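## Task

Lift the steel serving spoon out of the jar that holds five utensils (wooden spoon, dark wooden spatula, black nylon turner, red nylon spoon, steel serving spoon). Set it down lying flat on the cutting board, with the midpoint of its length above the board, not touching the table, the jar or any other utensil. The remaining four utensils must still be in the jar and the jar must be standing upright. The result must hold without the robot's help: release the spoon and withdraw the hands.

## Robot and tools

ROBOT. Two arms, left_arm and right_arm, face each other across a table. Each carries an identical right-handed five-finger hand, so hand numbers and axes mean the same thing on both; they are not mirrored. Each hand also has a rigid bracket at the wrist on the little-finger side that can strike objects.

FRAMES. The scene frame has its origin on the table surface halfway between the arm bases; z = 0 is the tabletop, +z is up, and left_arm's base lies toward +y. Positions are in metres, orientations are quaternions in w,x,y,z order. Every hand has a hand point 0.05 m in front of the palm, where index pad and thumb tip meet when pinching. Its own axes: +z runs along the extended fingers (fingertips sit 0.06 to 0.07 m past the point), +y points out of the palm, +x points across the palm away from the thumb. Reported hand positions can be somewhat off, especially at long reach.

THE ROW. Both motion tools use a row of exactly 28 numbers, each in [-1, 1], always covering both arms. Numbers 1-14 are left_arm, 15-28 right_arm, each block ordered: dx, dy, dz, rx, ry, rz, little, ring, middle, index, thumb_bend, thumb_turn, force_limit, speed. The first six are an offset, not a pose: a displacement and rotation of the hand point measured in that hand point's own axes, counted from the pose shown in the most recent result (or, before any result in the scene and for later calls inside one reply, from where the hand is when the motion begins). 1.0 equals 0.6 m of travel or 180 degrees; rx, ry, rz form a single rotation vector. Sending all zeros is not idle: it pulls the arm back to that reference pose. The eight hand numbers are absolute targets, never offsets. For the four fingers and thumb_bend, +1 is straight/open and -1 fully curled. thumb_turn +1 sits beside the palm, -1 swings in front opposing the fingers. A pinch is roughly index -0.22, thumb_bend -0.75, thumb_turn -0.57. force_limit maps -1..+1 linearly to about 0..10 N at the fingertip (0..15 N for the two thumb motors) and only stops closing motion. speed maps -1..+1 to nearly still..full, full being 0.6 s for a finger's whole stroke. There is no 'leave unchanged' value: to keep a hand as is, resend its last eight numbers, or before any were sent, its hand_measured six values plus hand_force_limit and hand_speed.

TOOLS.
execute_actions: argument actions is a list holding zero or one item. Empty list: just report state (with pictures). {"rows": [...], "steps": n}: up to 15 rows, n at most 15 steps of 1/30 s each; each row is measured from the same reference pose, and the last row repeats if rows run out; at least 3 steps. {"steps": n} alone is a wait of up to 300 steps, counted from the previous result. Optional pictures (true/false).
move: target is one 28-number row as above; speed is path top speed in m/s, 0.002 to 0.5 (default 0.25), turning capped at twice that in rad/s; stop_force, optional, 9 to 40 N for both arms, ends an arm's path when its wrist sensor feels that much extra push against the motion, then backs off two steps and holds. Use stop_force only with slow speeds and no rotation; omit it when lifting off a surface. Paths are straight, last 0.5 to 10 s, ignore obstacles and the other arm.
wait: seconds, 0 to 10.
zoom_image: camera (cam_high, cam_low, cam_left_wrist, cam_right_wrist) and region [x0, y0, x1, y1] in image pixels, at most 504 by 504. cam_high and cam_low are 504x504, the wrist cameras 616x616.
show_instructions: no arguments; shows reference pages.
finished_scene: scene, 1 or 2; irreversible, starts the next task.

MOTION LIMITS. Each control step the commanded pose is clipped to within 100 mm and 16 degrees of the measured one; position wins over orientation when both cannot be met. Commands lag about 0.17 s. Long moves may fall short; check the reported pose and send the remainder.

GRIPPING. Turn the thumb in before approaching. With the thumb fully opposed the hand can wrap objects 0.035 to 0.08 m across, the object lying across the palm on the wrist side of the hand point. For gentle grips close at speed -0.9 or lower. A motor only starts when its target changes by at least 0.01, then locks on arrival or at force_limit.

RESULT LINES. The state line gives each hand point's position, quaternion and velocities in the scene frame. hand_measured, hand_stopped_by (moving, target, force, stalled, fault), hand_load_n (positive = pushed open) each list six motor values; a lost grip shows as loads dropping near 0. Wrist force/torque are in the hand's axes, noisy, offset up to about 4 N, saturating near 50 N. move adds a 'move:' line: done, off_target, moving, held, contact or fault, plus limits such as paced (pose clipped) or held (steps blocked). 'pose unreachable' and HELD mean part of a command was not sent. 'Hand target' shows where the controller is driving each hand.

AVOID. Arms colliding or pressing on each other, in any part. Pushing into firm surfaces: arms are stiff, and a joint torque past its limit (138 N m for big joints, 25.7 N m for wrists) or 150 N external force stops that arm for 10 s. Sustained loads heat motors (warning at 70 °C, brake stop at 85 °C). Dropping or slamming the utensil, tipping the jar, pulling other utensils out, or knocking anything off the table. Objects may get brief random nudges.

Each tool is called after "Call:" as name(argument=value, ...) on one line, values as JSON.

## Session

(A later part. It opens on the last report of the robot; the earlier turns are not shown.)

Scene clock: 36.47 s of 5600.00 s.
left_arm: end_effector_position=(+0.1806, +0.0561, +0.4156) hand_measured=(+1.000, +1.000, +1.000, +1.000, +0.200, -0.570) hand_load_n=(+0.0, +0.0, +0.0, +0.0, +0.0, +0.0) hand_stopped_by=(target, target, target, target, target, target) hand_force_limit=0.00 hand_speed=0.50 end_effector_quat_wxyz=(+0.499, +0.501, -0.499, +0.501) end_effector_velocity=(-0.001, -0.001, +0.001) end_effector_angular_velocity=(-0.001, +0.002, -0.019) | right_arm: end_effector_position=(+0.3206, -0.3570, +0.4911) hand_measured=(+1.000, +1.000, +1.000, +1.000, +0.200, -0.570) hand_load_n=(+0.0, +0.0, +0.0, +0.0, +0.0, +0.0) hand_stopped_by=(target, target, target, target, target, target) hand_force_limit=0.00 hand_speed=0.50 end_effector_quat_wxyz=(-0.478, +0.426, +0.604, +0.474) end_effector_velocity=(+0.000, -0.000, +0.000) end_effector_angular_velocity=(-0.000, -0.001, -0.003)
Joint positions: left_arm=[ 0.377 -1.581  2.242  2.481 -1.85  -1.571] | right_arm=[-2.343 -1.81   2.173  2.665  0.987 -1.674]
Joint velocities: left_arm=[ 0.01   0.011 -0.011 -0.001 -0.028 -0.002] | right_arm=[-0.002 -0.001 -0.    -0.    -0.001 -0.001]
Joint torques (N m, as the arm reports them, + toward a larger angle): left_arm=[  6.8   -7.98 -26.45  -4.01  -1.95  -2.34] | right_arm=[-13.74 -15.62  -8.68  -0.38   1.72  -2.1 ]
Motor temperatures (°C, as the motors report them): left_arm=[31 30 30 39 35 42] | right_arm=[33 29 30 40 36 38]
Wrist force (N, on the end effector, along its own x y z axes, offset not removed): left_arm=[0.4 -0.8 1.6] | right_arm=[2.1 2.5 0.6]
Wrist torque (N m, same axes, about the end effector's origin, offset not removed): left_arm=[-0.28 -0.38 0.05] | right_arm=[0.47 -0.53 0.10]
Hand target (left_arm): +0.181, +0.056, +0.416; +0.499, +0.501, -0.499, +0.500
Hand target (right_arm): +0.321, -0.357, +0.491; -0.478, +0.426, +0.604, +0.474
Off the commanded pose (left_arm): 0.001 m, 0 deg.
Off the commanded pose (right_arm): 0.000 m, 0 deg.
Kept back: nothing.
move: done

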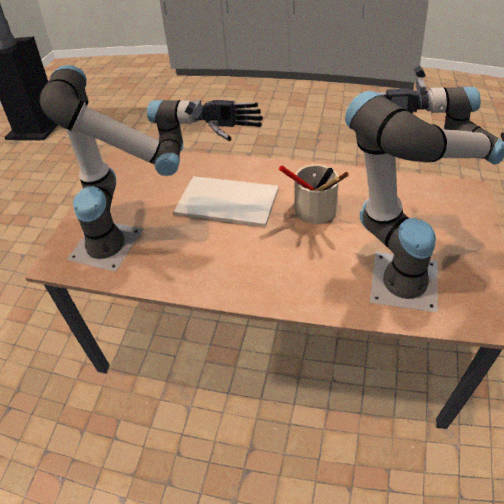

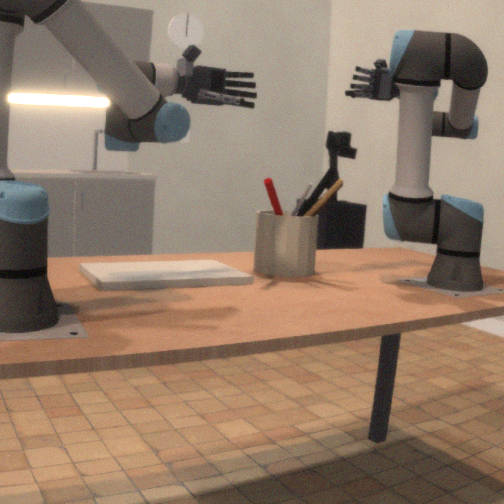

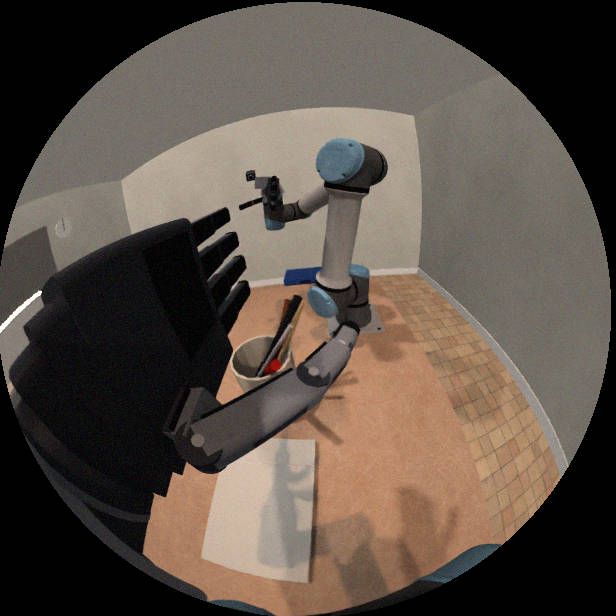

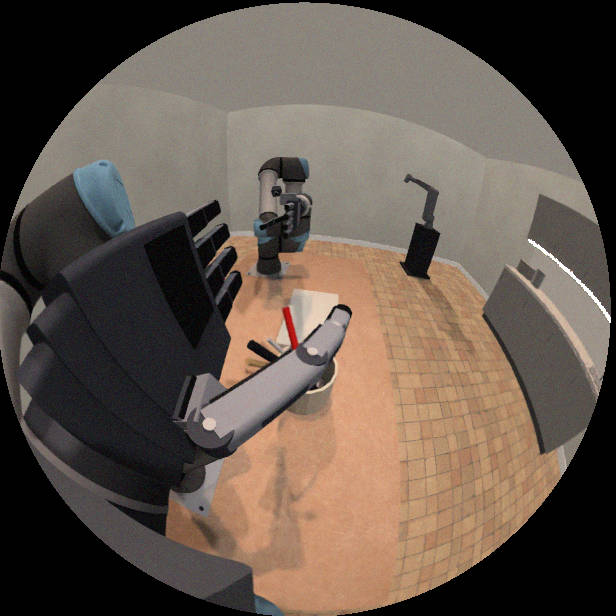

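Call:
move(target=[-0.14,-0.2,0.38,0,0,0,1,1,1,1,0.2,-0.57,0,0.5,0,0,0,0,0,0,1,1,1,1,0.2,-0.57,0,0.5])

Scene clock: 38.63 s of 5600.00 s.
left_arm: end_effector_position=(+0.3016, -0.1708, +0.3312) hand_measured=(+1.000, +1.000, +1.000, +1.000, +0.200, -0.570) hand_load_n=(+0.0, +0.0, +0.0, +0.0, +0.0, +0.0) hand_stopped_by=(target, target, target, target, target, target) hand_force_limit=0.00 hand_speed=0.50 end_effector_quat_wxyz=(+0.499, +0.501, -0.499, +0.501) end_effector_velocity=(+0.002, -0.003, -0.001) end_effector_angular_velocity=(+0.001, +0.000, +0.000) | right_arm: end_effector_position=(+0.3206, -0.3570, +0.4911) hand_measured=(+1.000, +1.000, +1.000, +1.000, +0.200, -0.570) hand_load_n=(+0.0, +0.0, +0.0, +0.0, +0.0, +0.0) hand_stopped_by=(target, target, target, target, target, target) hand_force_limit=0.00 hand_speed=0.50 end_effector_quat_wxyz=(-0.478, +0.426, +0.604, +0.474) end_effector_velocity=(+0.000, +0.000, +0.000) end_effector_angular_velocity=(-0.000, -0.001, +0.000)
Joint positions: left_arm=[ 0.47  -0.915  1.563  2.493 -1.943 -1.57 ] | right_arm=[-2.343 -1.81   2.173  2.665  0.987 -1.674]
Joint velocities: left_arm=[ 0.002  0.007 -0.011  0.005 -0.001  0.   ] | right_arm=[ 0.  0. -0.  0. -0. -0.]
Joint torques (N m, as the arm reports them, + toward a larger angle): left_arm=[  7.16 -37.69 -26.58   1.03  -2.19  -2.2 ] | right_arm=[-12.9  -17.08  -7.84  -0.54   1.62  -2.04]
Motor temperatures (°C, as the motors report them): left_arm=[31 30 30 39 35 42] | right_arm=[33 29 30 40 36 38]
Wrist force (N, on the end effector, along its own x y z axes, offset not removed): left_arm=[0.2 -0.5 0.7] | right_arm=[-0.4 3.2 1.6]
Wrist torque (N m, same axes, about the end effector's origin, offset not removed): left_arm=[-0.05 -0.20 0.12] | right_arm=[0.52 -0.09 0.02]
Hand target (left_arm): +0.302, -0.171, +0.331; +0.499, +0.501, -0.499, +0.501
Hand target (right_arm): +0.321, -0.357, +0.491; -0.478, +0.426, +0.604, +0.474
Off the commanded pose (left_arm): 0.001 m, 0 deg.
Off the commanded pose (right_arm): 0.000 m, 0 deg.
Kept back: nothing.
move: done

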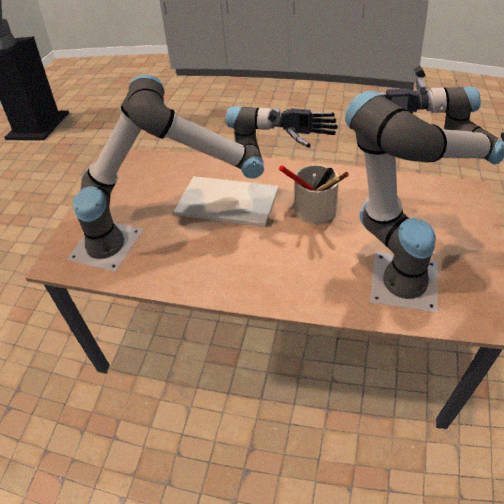

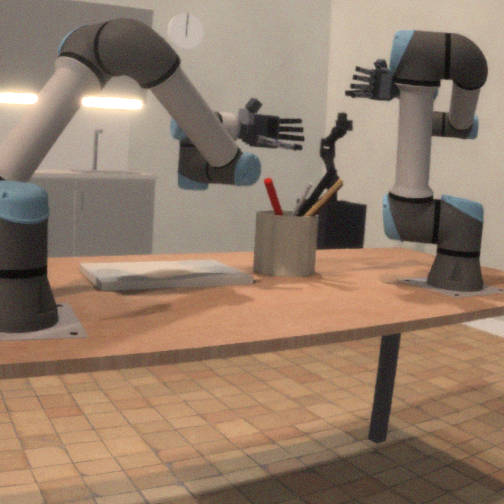

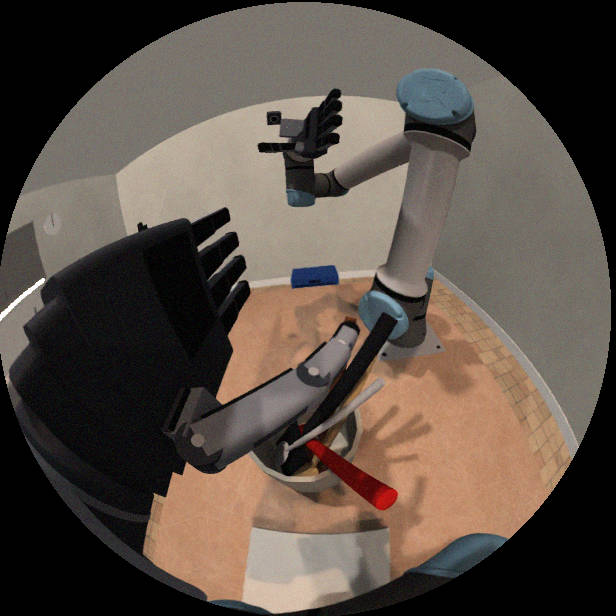

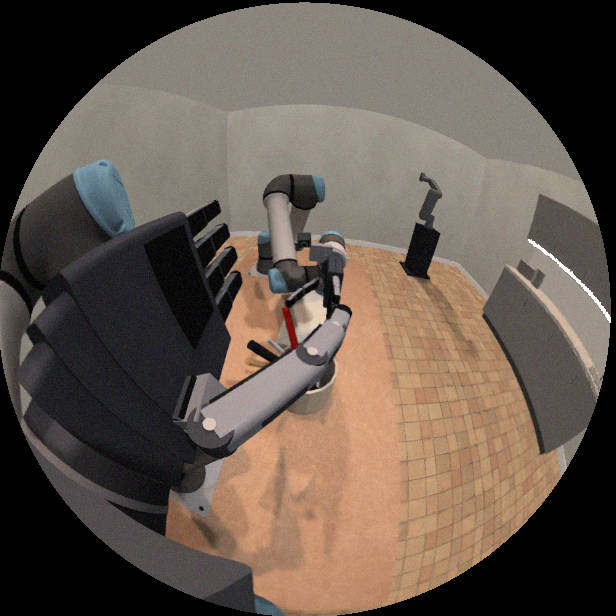

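Call:
move(target=[-0.08,0.05,0,0,0,0,1,1,1,1,0.2,-0.57,0,0.5,0,0,0,0,0,0,1,1,1,1,0.2,-0.57,0,0.5], speed=0.06)

Scene clock: 40.30 s of 5600.00 s.
left_arm: end_effector_position=(+0.2718, -0.1709, +0.2835) hand_measured=(+1.000, +1.000, +1.000, +1.000, +0.200, -0.570) hand_load_n=(+0.0, +0.0, +0.0, +0.0, +0.0, +0.0) hand_stopped_by=(target, target, target, target, target, target) hand_force_limit=0.00 hand_speed=0.50 end_effector_quat_wxyz=(+0.499, +0.501, -0.499, +0.501) end_effector_velocity=(-0.002, -0.000, -0.003) end_effector_angular_velocity=(+0.000, +0.001, -0.001) | right_arm: end_effector_position=(+0.3206, -0.3570, +0.4911) hand_measured=(+1.000, +1.000, +1.000, +1.000, +0.200, -0.570) hand_load_n=(+0.0, +0.0, +0.0, +0.0, +0.0, +0.0) hand_stopped_by=(target, target, target, target, target, target) hand_force_limit=0.00 hand_speed=0.50 end_effector_quat_wxyz=(-0.478, +0.426, +0.604, +0.474) end_effector_velocity=(-0.000, +0.000, +0.000) end_effector_angular_velocity=(-0.000, -0.002, +0.001)
Joint positions: left_arm=[ 0.421 -0.872  1.642  2.372 -1.893 -1.57 ] | right_arm=[-2.343 -1.81   2.173  2.665  0.987 -1.674]
Joint velocities: left_arm=[-0.003  0.003  0.003 -0.007  0.002 -0.001] | right_arm=[ 0.    -0.    -0.     0.     0.    -0.002]
Joint torques (N m, as the arm reports them, + toward a larger angle): left_arm=[ -7.28 -35.27 -11.5   -4.1    2.54  -1.4 ] | right_arm=[-12.12 -17.51  -8.46  -0.68   1.86  -2.15]
Motor temperatures (°C, as the motors report them): left_arm=[31 30 30 39 35 42] | right_arm=[33 29 30 40 36 38]
Wrist force (N, on the end effector, along its own x y z axes, offset not removed): left_arm=[0.8 0.4 0.7] | right_arm=[1.1 1.4 3.2]
Wrist torque (N m, same axes, about the end effector's origin, offset not removed): left_arm=[0.03 -0.34 0.17] | right_arm=[0.21 -0.31 0.04]
Hand target (left_arm): +0.272, -0.171, +0.283; +0.499, +0.501, -0.499, +0.501
Hand target (right_arm): +0.321, -0.357, +0.491; -0.478, +0.426, +0.604, +0.474
Off the commanded pose (left_arm): 0.000 m, 0 deg.
Off the commanded pose (right_arm): 0.000 m, 0 deg.
Kept back: nothing.
move: done

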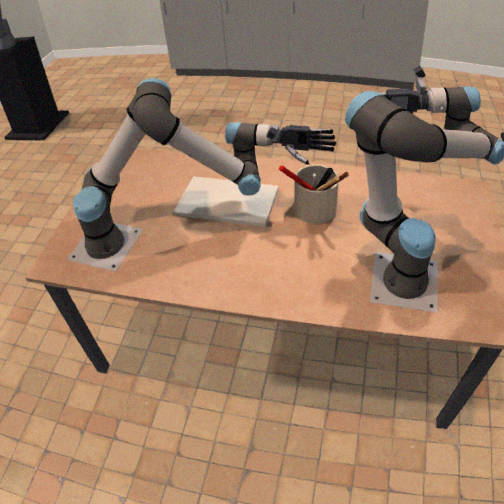

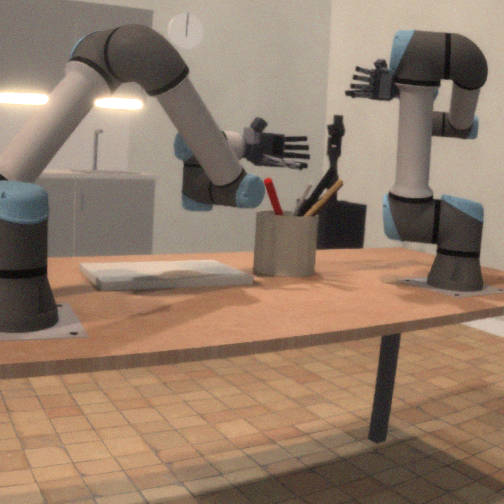

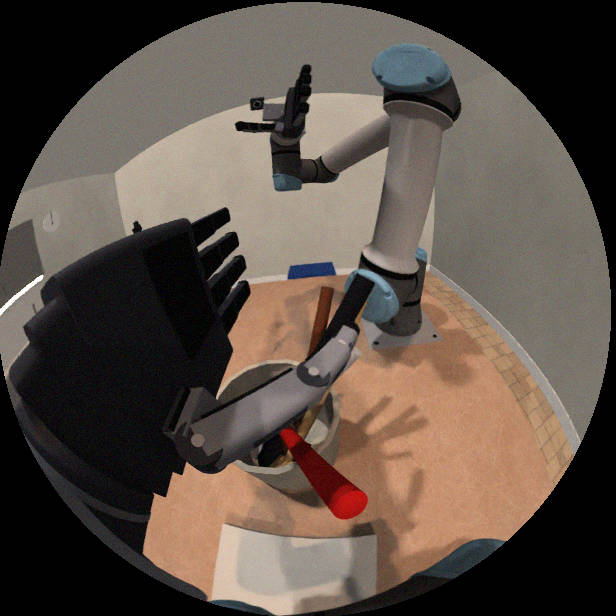

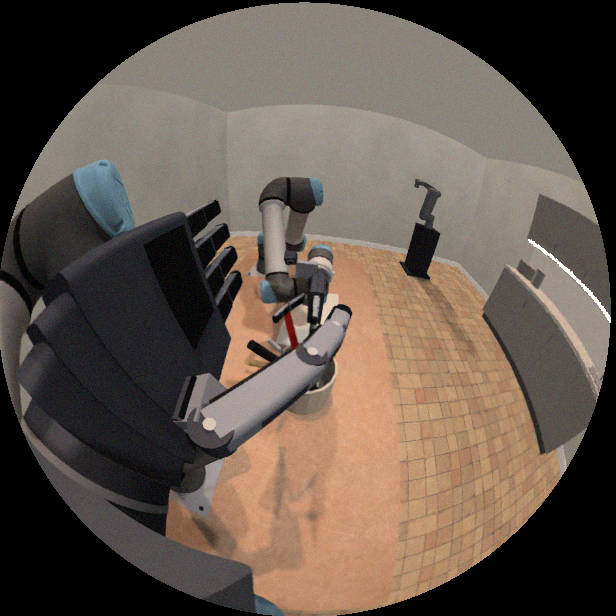

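Call:
move(target=[0,0.02,0.06,0,0,0,1,1,1,1,0.2,-0.57,0,0.5,0,0,0,0,0,0,1,1,1,1,0.2,-0.57,0,0.5], speed=0.05)

Scene clock: 41.77 s of 5600.00 s.
left_arm: end_effector_position=(+0.2601, -0.2067, +0.2834) hand_measured=(+1.000, +1.000, +1.000, +1.000, +0.200, -0.570) hand_load_n=(+0.0, +0.0, +0.0, +0.0, +0.0, +0.0) hand_stopped_by=(target, target, target, target, target, target) hand_force_limit=0.00 hand_speed=0.50 end_effector_quat_wxyz=(+0.499, +0.501, -0.499, +0.501) end_effector_velocity=(-0.000, -0.002, -0.001) end_effector_angular_velocity=(+0.001, +0.000, -0.000) | right_arm: end_effector_position=(+0.3206, -0.3570, +0.4911) hand_measured=(+1.000, +1.000, +1.000, +1.000, +0.200, -0.570) hand_load_n=(+0.0, +0.0, +0.0, +0.0, +0.0, +0.0) hand_stopped_by=(target, target, target, target, target, target) hand_force_limit=0.00 hand_speed=0.50 end_effector_quat_wxyz=(-0.478, +0.426, +0.604, +0.474) end_effector_velocity=(+0.000, -0.000, -0.000) end_effector_angular_velocity=(+0.000, -0.001, -0.000)
Joint positions: left_arm=[ 0.382 -0.828  1.556  2.414 -1.854 -1.571] | right_arm=[-2.343 -1.81   2.173  2.665  0.987 -1.674]
Joint velocities: left_arm=[-0.002  0.005 -0.006  0.003  0.001 -0.   ] | right_arm=[-0.002  0.     0.    -0.     0.001 -0.001]
Joint torques (N m, as the arm reports them, + toward a larger angle): left_arm=[ -7.71 -38.42 -27.25   1.09   2.41   0.16] | right_arm=[-13.04 -16.    -8.45  -0.6    1.65  -2.12]
Motor temperatures (°C, as the motors report them): left_arm=[31 30 30 39 35 42] | right_arm=[33 29 30 40 36 38]
Wrist force (N, on the end effector, along its own x y z axes, offset not removed): left_arm=[0.8 -1.3 0.6] | right_arm=[-0.9 1.2 2.2]
Wrist torque (N m, same axes, about the end effector's origin, offset not removed): left_arm=[-0.19 -0.32 0.10] | right_arm=[0.26 -0.10 -0.03]
Hand target (left_arm): +0.260, -0.207, +0.283; +0.499, +0.501, -0.499, +0.501
Hand target (right_arm): +0.321, -0.357, +0.491; -0.478, +0.426, +0.604, +0.474
Off the commanded pose (left_arm): 0.000 m, 0 deg.
Off the commanded pose (right_arm): 0.000 m, 0 deg.
Kept back: nothing.
move: done

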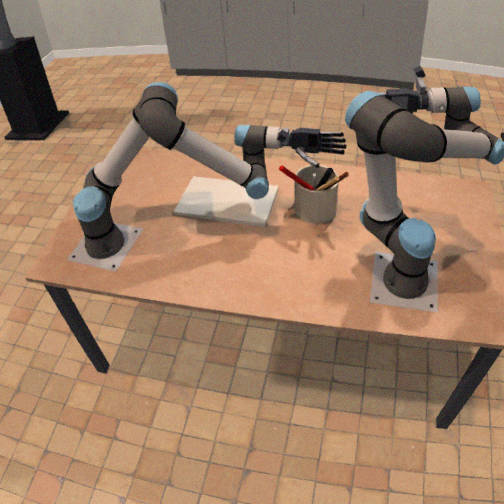

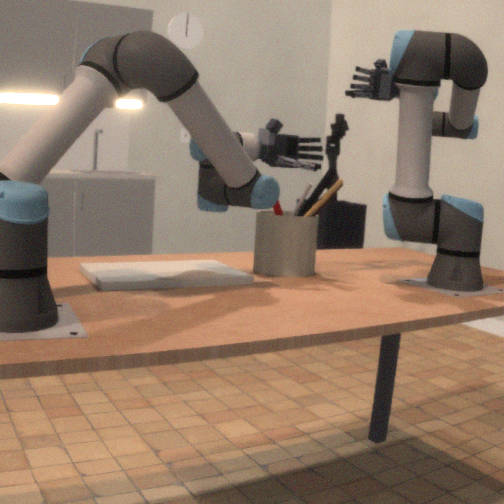

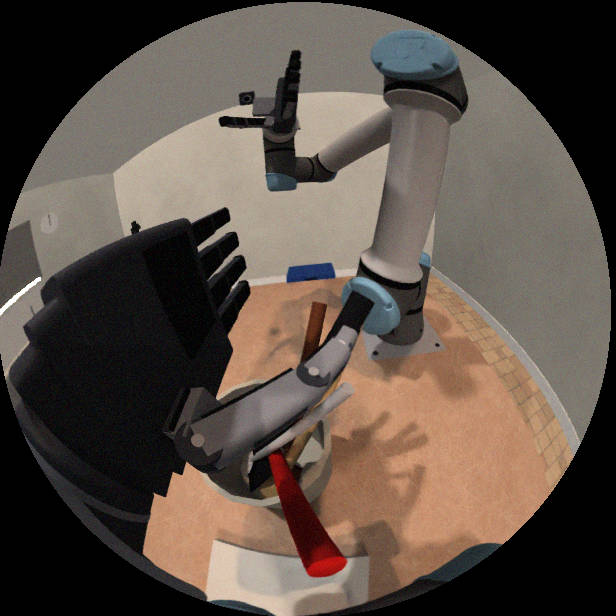

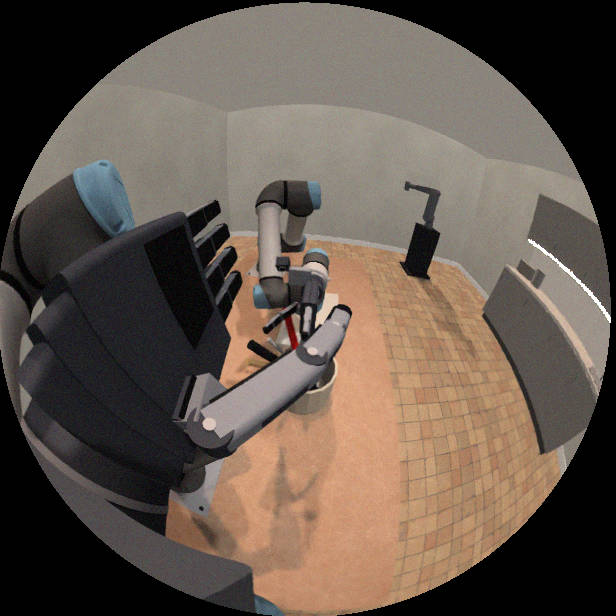

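Call:
move(target=[-0.04,0,0.03,0,0,0,1,1,1,1,0.2,-0.57,0,0.5,0,0,0,0,0,0,1,1,1,1,0.2,-0.57,0,0.5], speed=0.03)

Call:
zoom_image(camera="cam_left_wrist", region=[150,200,500,550])

Call:
zoom_image(camera="cam_low", region=[200,100,400,300])

Scene clock: 43.40 s of 5600.00 s.
left_arm: end_effector_position=(+0.2601, -0.2244, +0.2596) hand_measured=(+1.000, +1.000, +1.000, +1.000, +0.200, -0.570) hand_load_n=(+0.0, +0.0, +0.0, +0.0, +0.0, +0.0) hand_stopped_by=(target, target, target, target, target, target) hand_force_limit=0.00 hand_speed=0.50 end_effector_quat_wxyz=(+0.499, +0.501, -0.499, +0.501) end_effector_velocity=(-0.000, -0.002, -0.002) end_effector_angular_velocity=(+0.001, +0.000, -0.001) | right_arm: end_effector_position=(+0.3206, -0.3570, +0.4911) hand_measured=(+1.000, +1.000, +1.000, +1.000, +0.200, -0.570) hand_load_n=(+0.0, +0.0, +0.0, +0.0, +0.0, +0.0) hand_stopped_by=(target, target, target, target, target, target) hand_force_limit=0.00 hand_speed=0.50 end_effector_quat_wxyz=(-0.478, +0.426, +0.604, +0.474) end_effector_velocity=(+0.000, -0.000, +0.000) end_effector_angular_velocity=(+0.000, -0.001, -0.000)
Joint positions: left_arm=[ 0.374 -0.762  1.505  2.4   -1.846 -1.571] | right_arm=[-2.343 -1.81   2.173  2.665  0.987 -1.674]
Joint velocities: left_arm=[-0.     0.005 -0.005  0.001 -0.001  0.   ] | right_arm=[-0.001  0.    -0.    -0.     0.001 -0.001]
Joint torques (N m, as the arm reports them, + toward a larger angle): left_arm=[ -6.88 -39.8  -25.92  -3.96   2.31   1.85] | right_arm=[-13.25 -16.17  -8.88  -0.7    1.71  -2.12]
Motor temperatures (°C, as the motors report them): left_arm=[31 30 30 39 35 42] | right_arm=[33 29 30 40 36 38]
Wrist force (N, on the end effector, along its own x y z axes, offset not removed): left_arm=[0.6 -1.7 1.9] | right_arm=[1.4 2.4 1.9]
Wrist torque (N m, same axes, about the end effector's origin, offset not removed): left_arm=[-0.36 -0.41 0.12] | right_arm=[0.45 -0.40 0.16]
Hand target (left_arm): +0.260, -0.225, +0.259; +0.499, +0.501, -0.499, +0.501
Hand target (right_arm): +0.321, -0.357, +0.491; -0.478, +0.426, +0.604, +0.474
Off the commanded pose (left_arm): 0.000 m, 0 deg.
Off the commanded pose (right_arm): 0.000 m, 0 deg.
Kept back: nothing.
move: done

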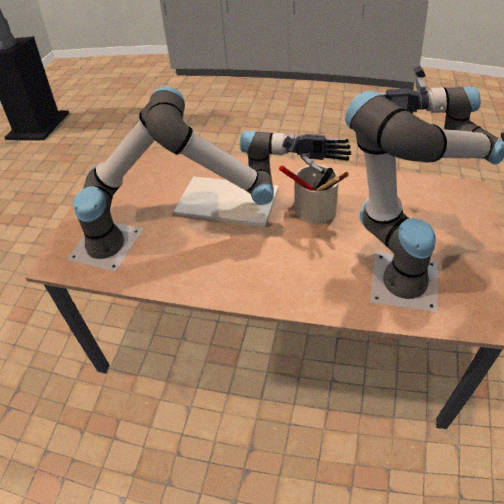

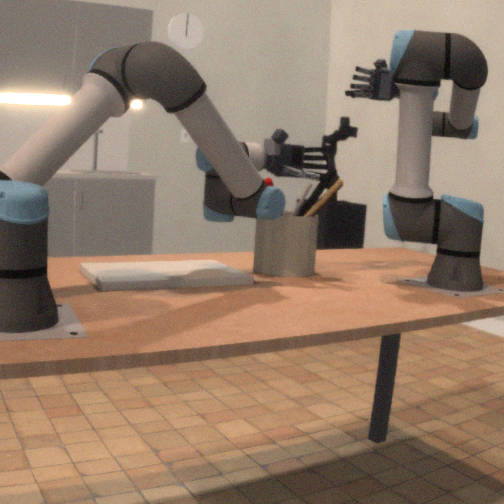

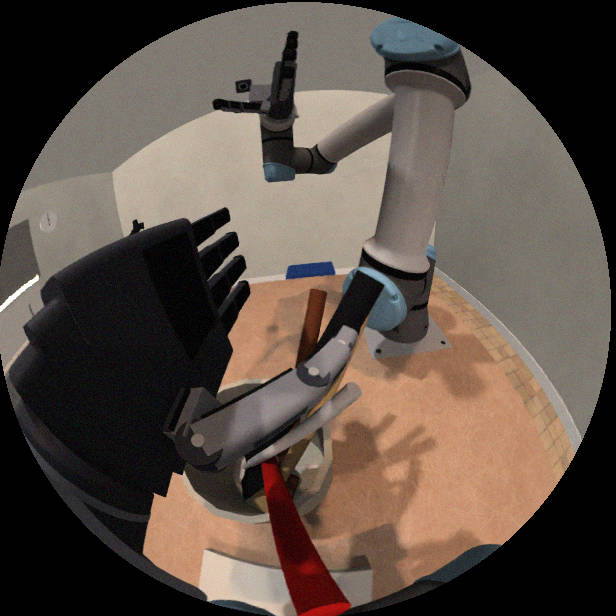

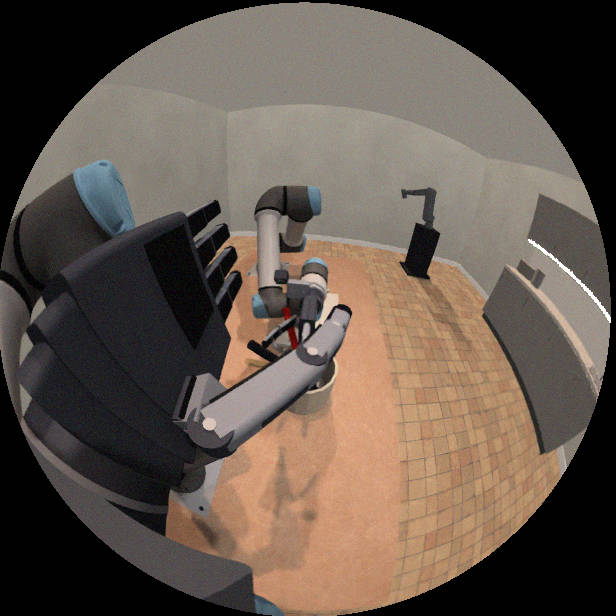

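Region (150, 200, 500, 550) of cam_left_wrist's 616x616 image, scaled by 1.440, with more detail than that image has.

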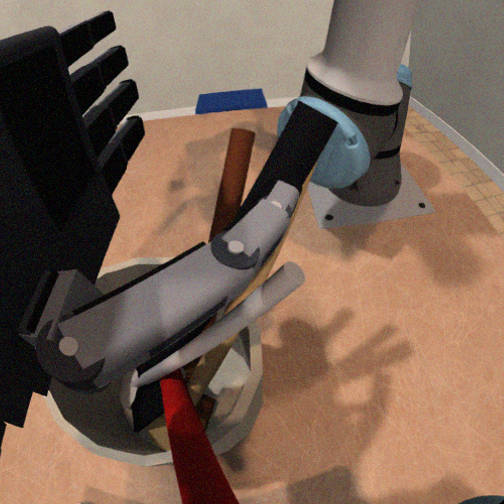

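Region (200, 100, 400, 300) of cam_low's 504x504 image, scaled by 2.520, with more detail than that image has.

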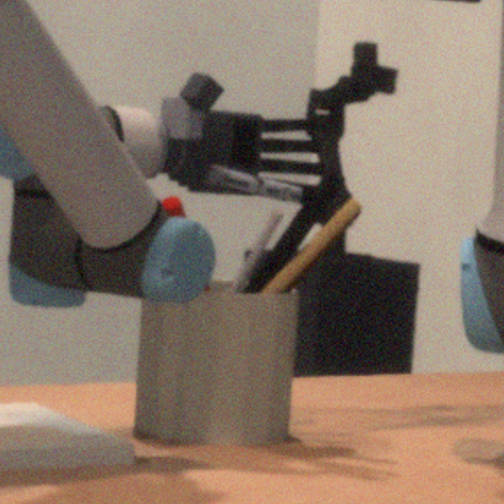

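Call:
move(target=[0,0.01,-0.055,0,0,0,1,1,1,1,0.2,-0.57,0,0.5,0,0,0,0,0,0,1,1,1,1,0.2,-0.57,0,0.5], speed=0.03)

Call:
move(target=[-0.045,0,0,0,0,0,1,1,1,1,0.2,-0.57,0,0.5,0,0,0,0,0,0,1,1,1,1,0.2,-0.57,0,0.5], speed=0.02, stop_force=9)

Call:
zoom_image(camera="cam_left_wrist", region=[150,200,500,550])

Call:
zoom_image(camera="cam_low", region=[200,100,400,300])

Scene clock: 46.10 s of 5600.00 s.
left_arm: end_effector_position=(+0.2540, -0.1918, +0.2597) hand_measured=(+1.000, +1.000, +1.000, +1.000, +0.200, -0.570) hand_load_n=(+0.0, +0.0, +0.0, +0.0, +0.0, +0.0) hand_stopped_by=(target, target, target, target, target, target) hand_force_limit=0.00 hand_speed=0.50 end_effector_quat_wxyz=(+0.499, +0.501, -0.499, +0.501) end_effector_velocity=(-0.000, +0.003, +0.001) end_effector_angular_velocity=(-0.001, +0.000, +0.002) | right_arm: end_effector_position=(+0.3206, -0.3570, +0.4911) hand_measured=(+1.000, +1.000, +1.000, +1.000, +0.200, -0.570) hand_load_n=(+0.0, +0.0, +0.0, +0.0, +0.0, +0.0) hand_stopped_by=(target, target, target, target, target, target) hand_force_limit=0.00 hand_speed=0.50 end_effector_quat_wxyz=(-0.478, +0.426, +0.604, +0.474) end_effector_velocity=(-0.001, +0.000, -0.000) end_effector_angular_velocity=(-0.000, +0.002, +0.002)
Joint positions: left_arm=[ 0.379 -0.817  1.617  2.342 -1.852 -1.571] | right_arm=[-2.343 -1.81   2.173  2.665  0.987 -1.674]
Joint velocities: left_arm=[ 0.001 -0.005  0.009 -0.005  0.001 -0.001] | right_arm=[ 0.001  0.    -0.    -0.     0.002  0.002]
Joint torques (N m, as the arm reports them, + toward a larger angle): left_arm=[  7.11 -58.43  -9.25  -3.97  -2.05  -0.32] | right_arm=[-13.12 -17.05  -8.12  -0.74   1.78  -1.92]
Motor temperatures (°C, as the motors report them): left_arm=[31 30 30 39 35 42] | right_arm=[33 29 30 40 36 38]
Wrist force (N, on the end effector, along its own x y z axes, offset not removed): left_arm=[0.3 -2.0 0.3] | right_arm=[0.6 2.9 2.1]
Wrist torque (N m, same axes, about the end effector's origin, offset not removed): left_arm=[-0.26 -0.30 0.04] | right_arm=[0.39 -0.34 0.05]
Hand target (left_arm): +0.254, -0.191, +0.260; +0.499, +0.501, -0.499, +0.501
Hand target (right_arm): +0.321, -0.357, +0.491; -0.478, +0.426, +0.604, +0.474
Off the commanded pose (left_arm): 0.000 m, 0 deg.
Off the commanded pose (right_arm): 0.000 m, 0 deg.
Kept back: nothing.
move: done

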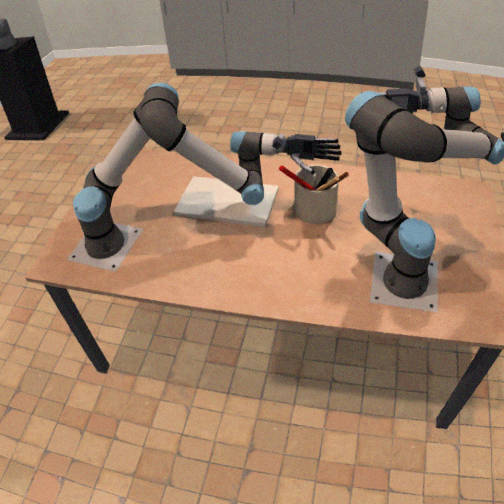

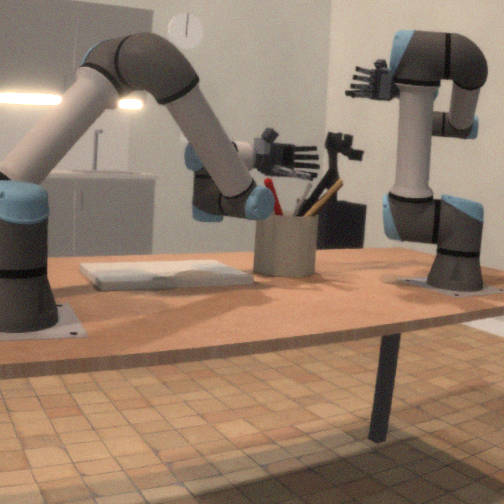

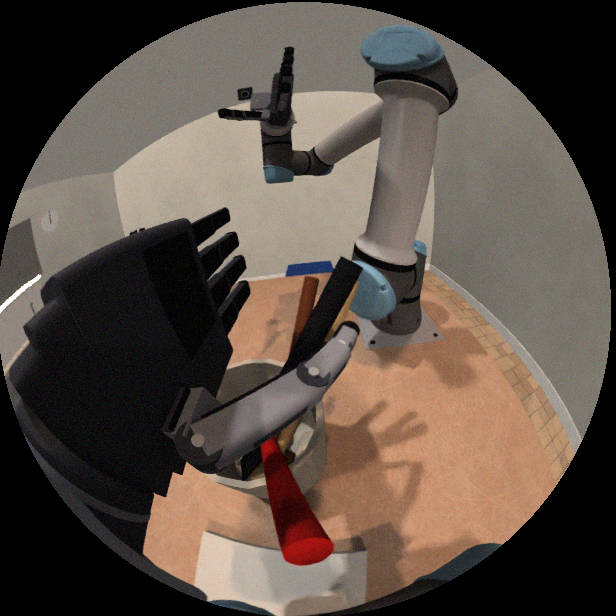

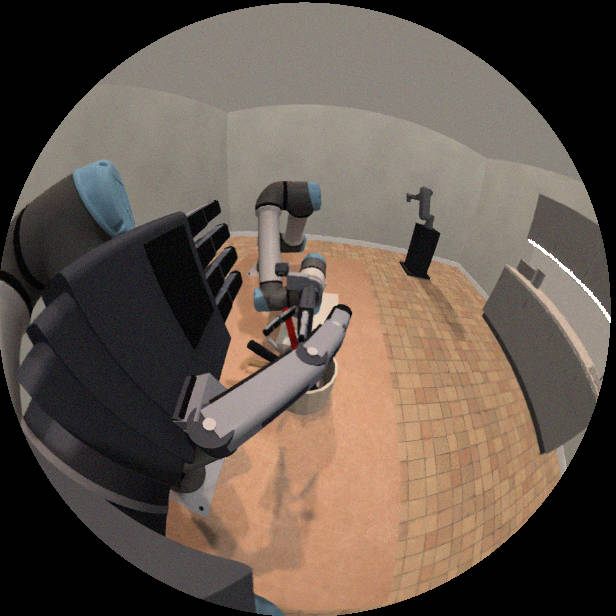

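Scene clock: 47.13 s of 5600.00 s.
left_arm: end_effector_position=(+0.2540, -0.1917, +0.2470) hand_measured=(+1.000, +1.000, +1.000, +1.000, +0.202, -0.572) hand_load_n=(+0.0, +0.0, +0.0, +0.0, +3.0, -13.0) hand_stopped_by=(target, target, target, target, target, target) hand_force_limit=0.00 hand_speed=0.50 end_effector_quat_wxyz=(+0.499, +0.501, -0.499, +0.501) end_effector_velocity=(-0.000, +0.000, +0.007) end_effector_angular_velocity=(+0.003, +0.001, -0.001) | right_arm: end_effector_position=(+0.3206, -0.3570, +0.4911) hand_measured=(+1.000, +1.000, +1.000, +1.000, +0.200, -0.570) hand_load_n=(+0.0, +0.0, +0.0, +0.0, +0.0, +0.0) hand_stopped_by=(target, target, target, target, target, target) hand_force_limit=0.00 hand_speed=0.50 end_effector_quat_wxyz=(-0.478, +0.426, +0.604, +0.474) end_effector_velocity=(-0.000, +0.000, +0.000) end_effector_angular_velocity=(-0.000, -0.003, +0.000)
Joint positions: left_arm=[ 0.379 -0.795  1.619  2.318 -1.852 -1.571] | right_arm=[-2.343 -1.81   2.173  2.665  0.987 -1.674]
Joint velocities: left_arm=[-0.    -0.014 -0.     0.017 -0.001  0.   ] | right_arm=[-0.    -0.001  0.     0.     0.    -0.002]
Joint torques (N m, as the arm reports them, + toward a larger angle): left_arm=[ -1.35 -51.71 -16.64   3.02   0.51   1.16] | right_arm=[-12.78 -16.63  -8.59  -0.46   1.76  -1.93]
Motor temperatures (°C, as the motors report them): left_arm=[31 30 30 39 35 42] | right_arm=[33 29 30 40 36 38]
Wrist force (N, on the end effector, along its own x y z axes, offset not removed): left_arm=[10.8 5.8 1.7] | right_arm=[0.7 2.1 2.0]
Wrist torque (N m, same axes, about the end effector's origin, offset not removed): left_arm=[-0.09 -0.33 -0.23] | right_arm=[0.19 -0.26 0.06]
Hand target (left_arm): +0.254, -0.192, +0.248; +0.499, +0.501, -0.499, +0.501
Hand target (right_arm): +0.321, -0.357, +0.491; -0.478, +0.426, +0.604, +0.474
Off the commanded pose (left_arm): 0.014 m, 0 deg.
Off the commanded pose (right_arm): 0.000 m, 0 deg.
Kept back: nothing.
move: contact (left_arm)

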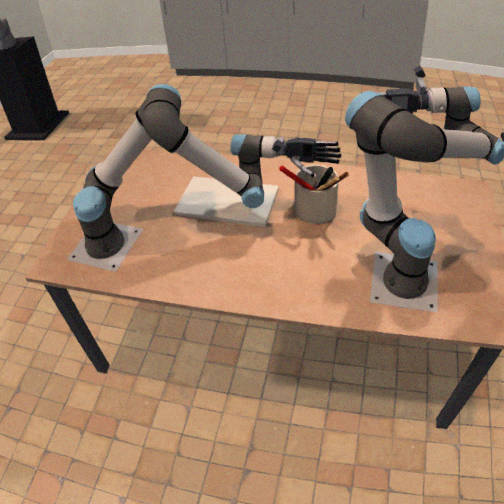

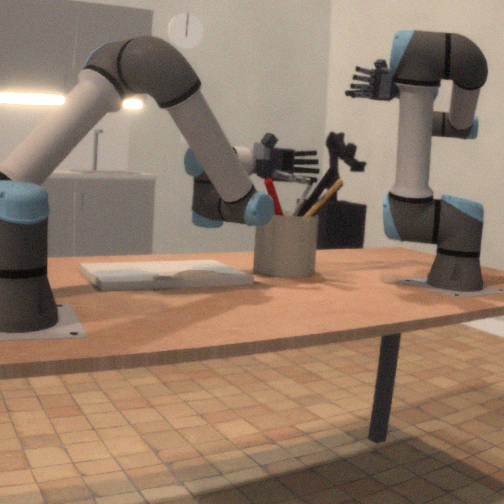

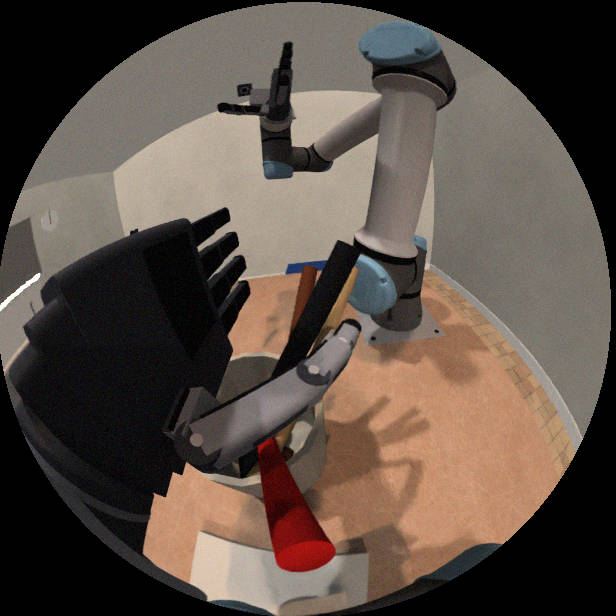

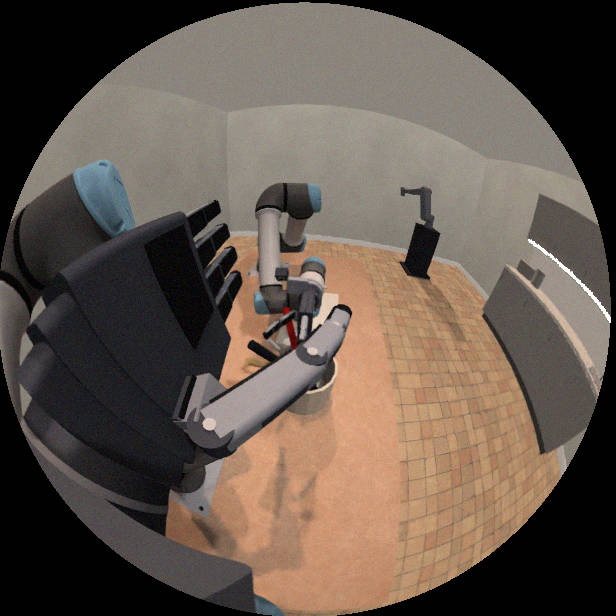

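Region (150, 200, 500, 550) of cam_left_wrist's 616x616 image, scaled by 1.440, with more detail than that image has.

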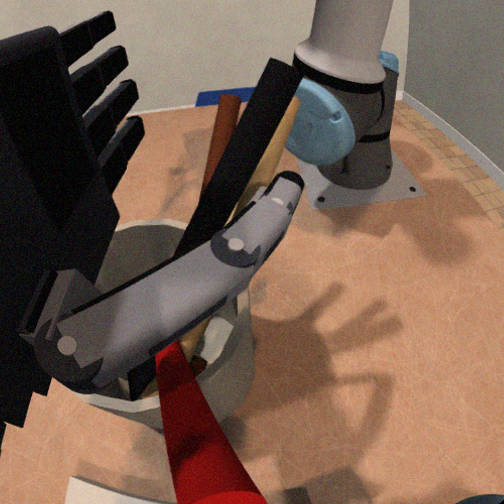

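Region (200, 100, 400, 300) of cam_low's 504x504 image, scaled by 2.520, with more detail than that image has.

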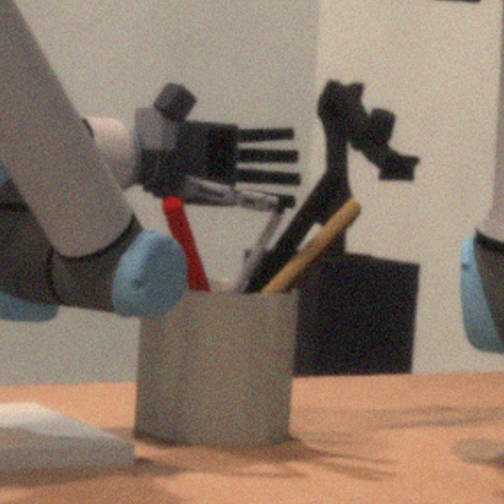

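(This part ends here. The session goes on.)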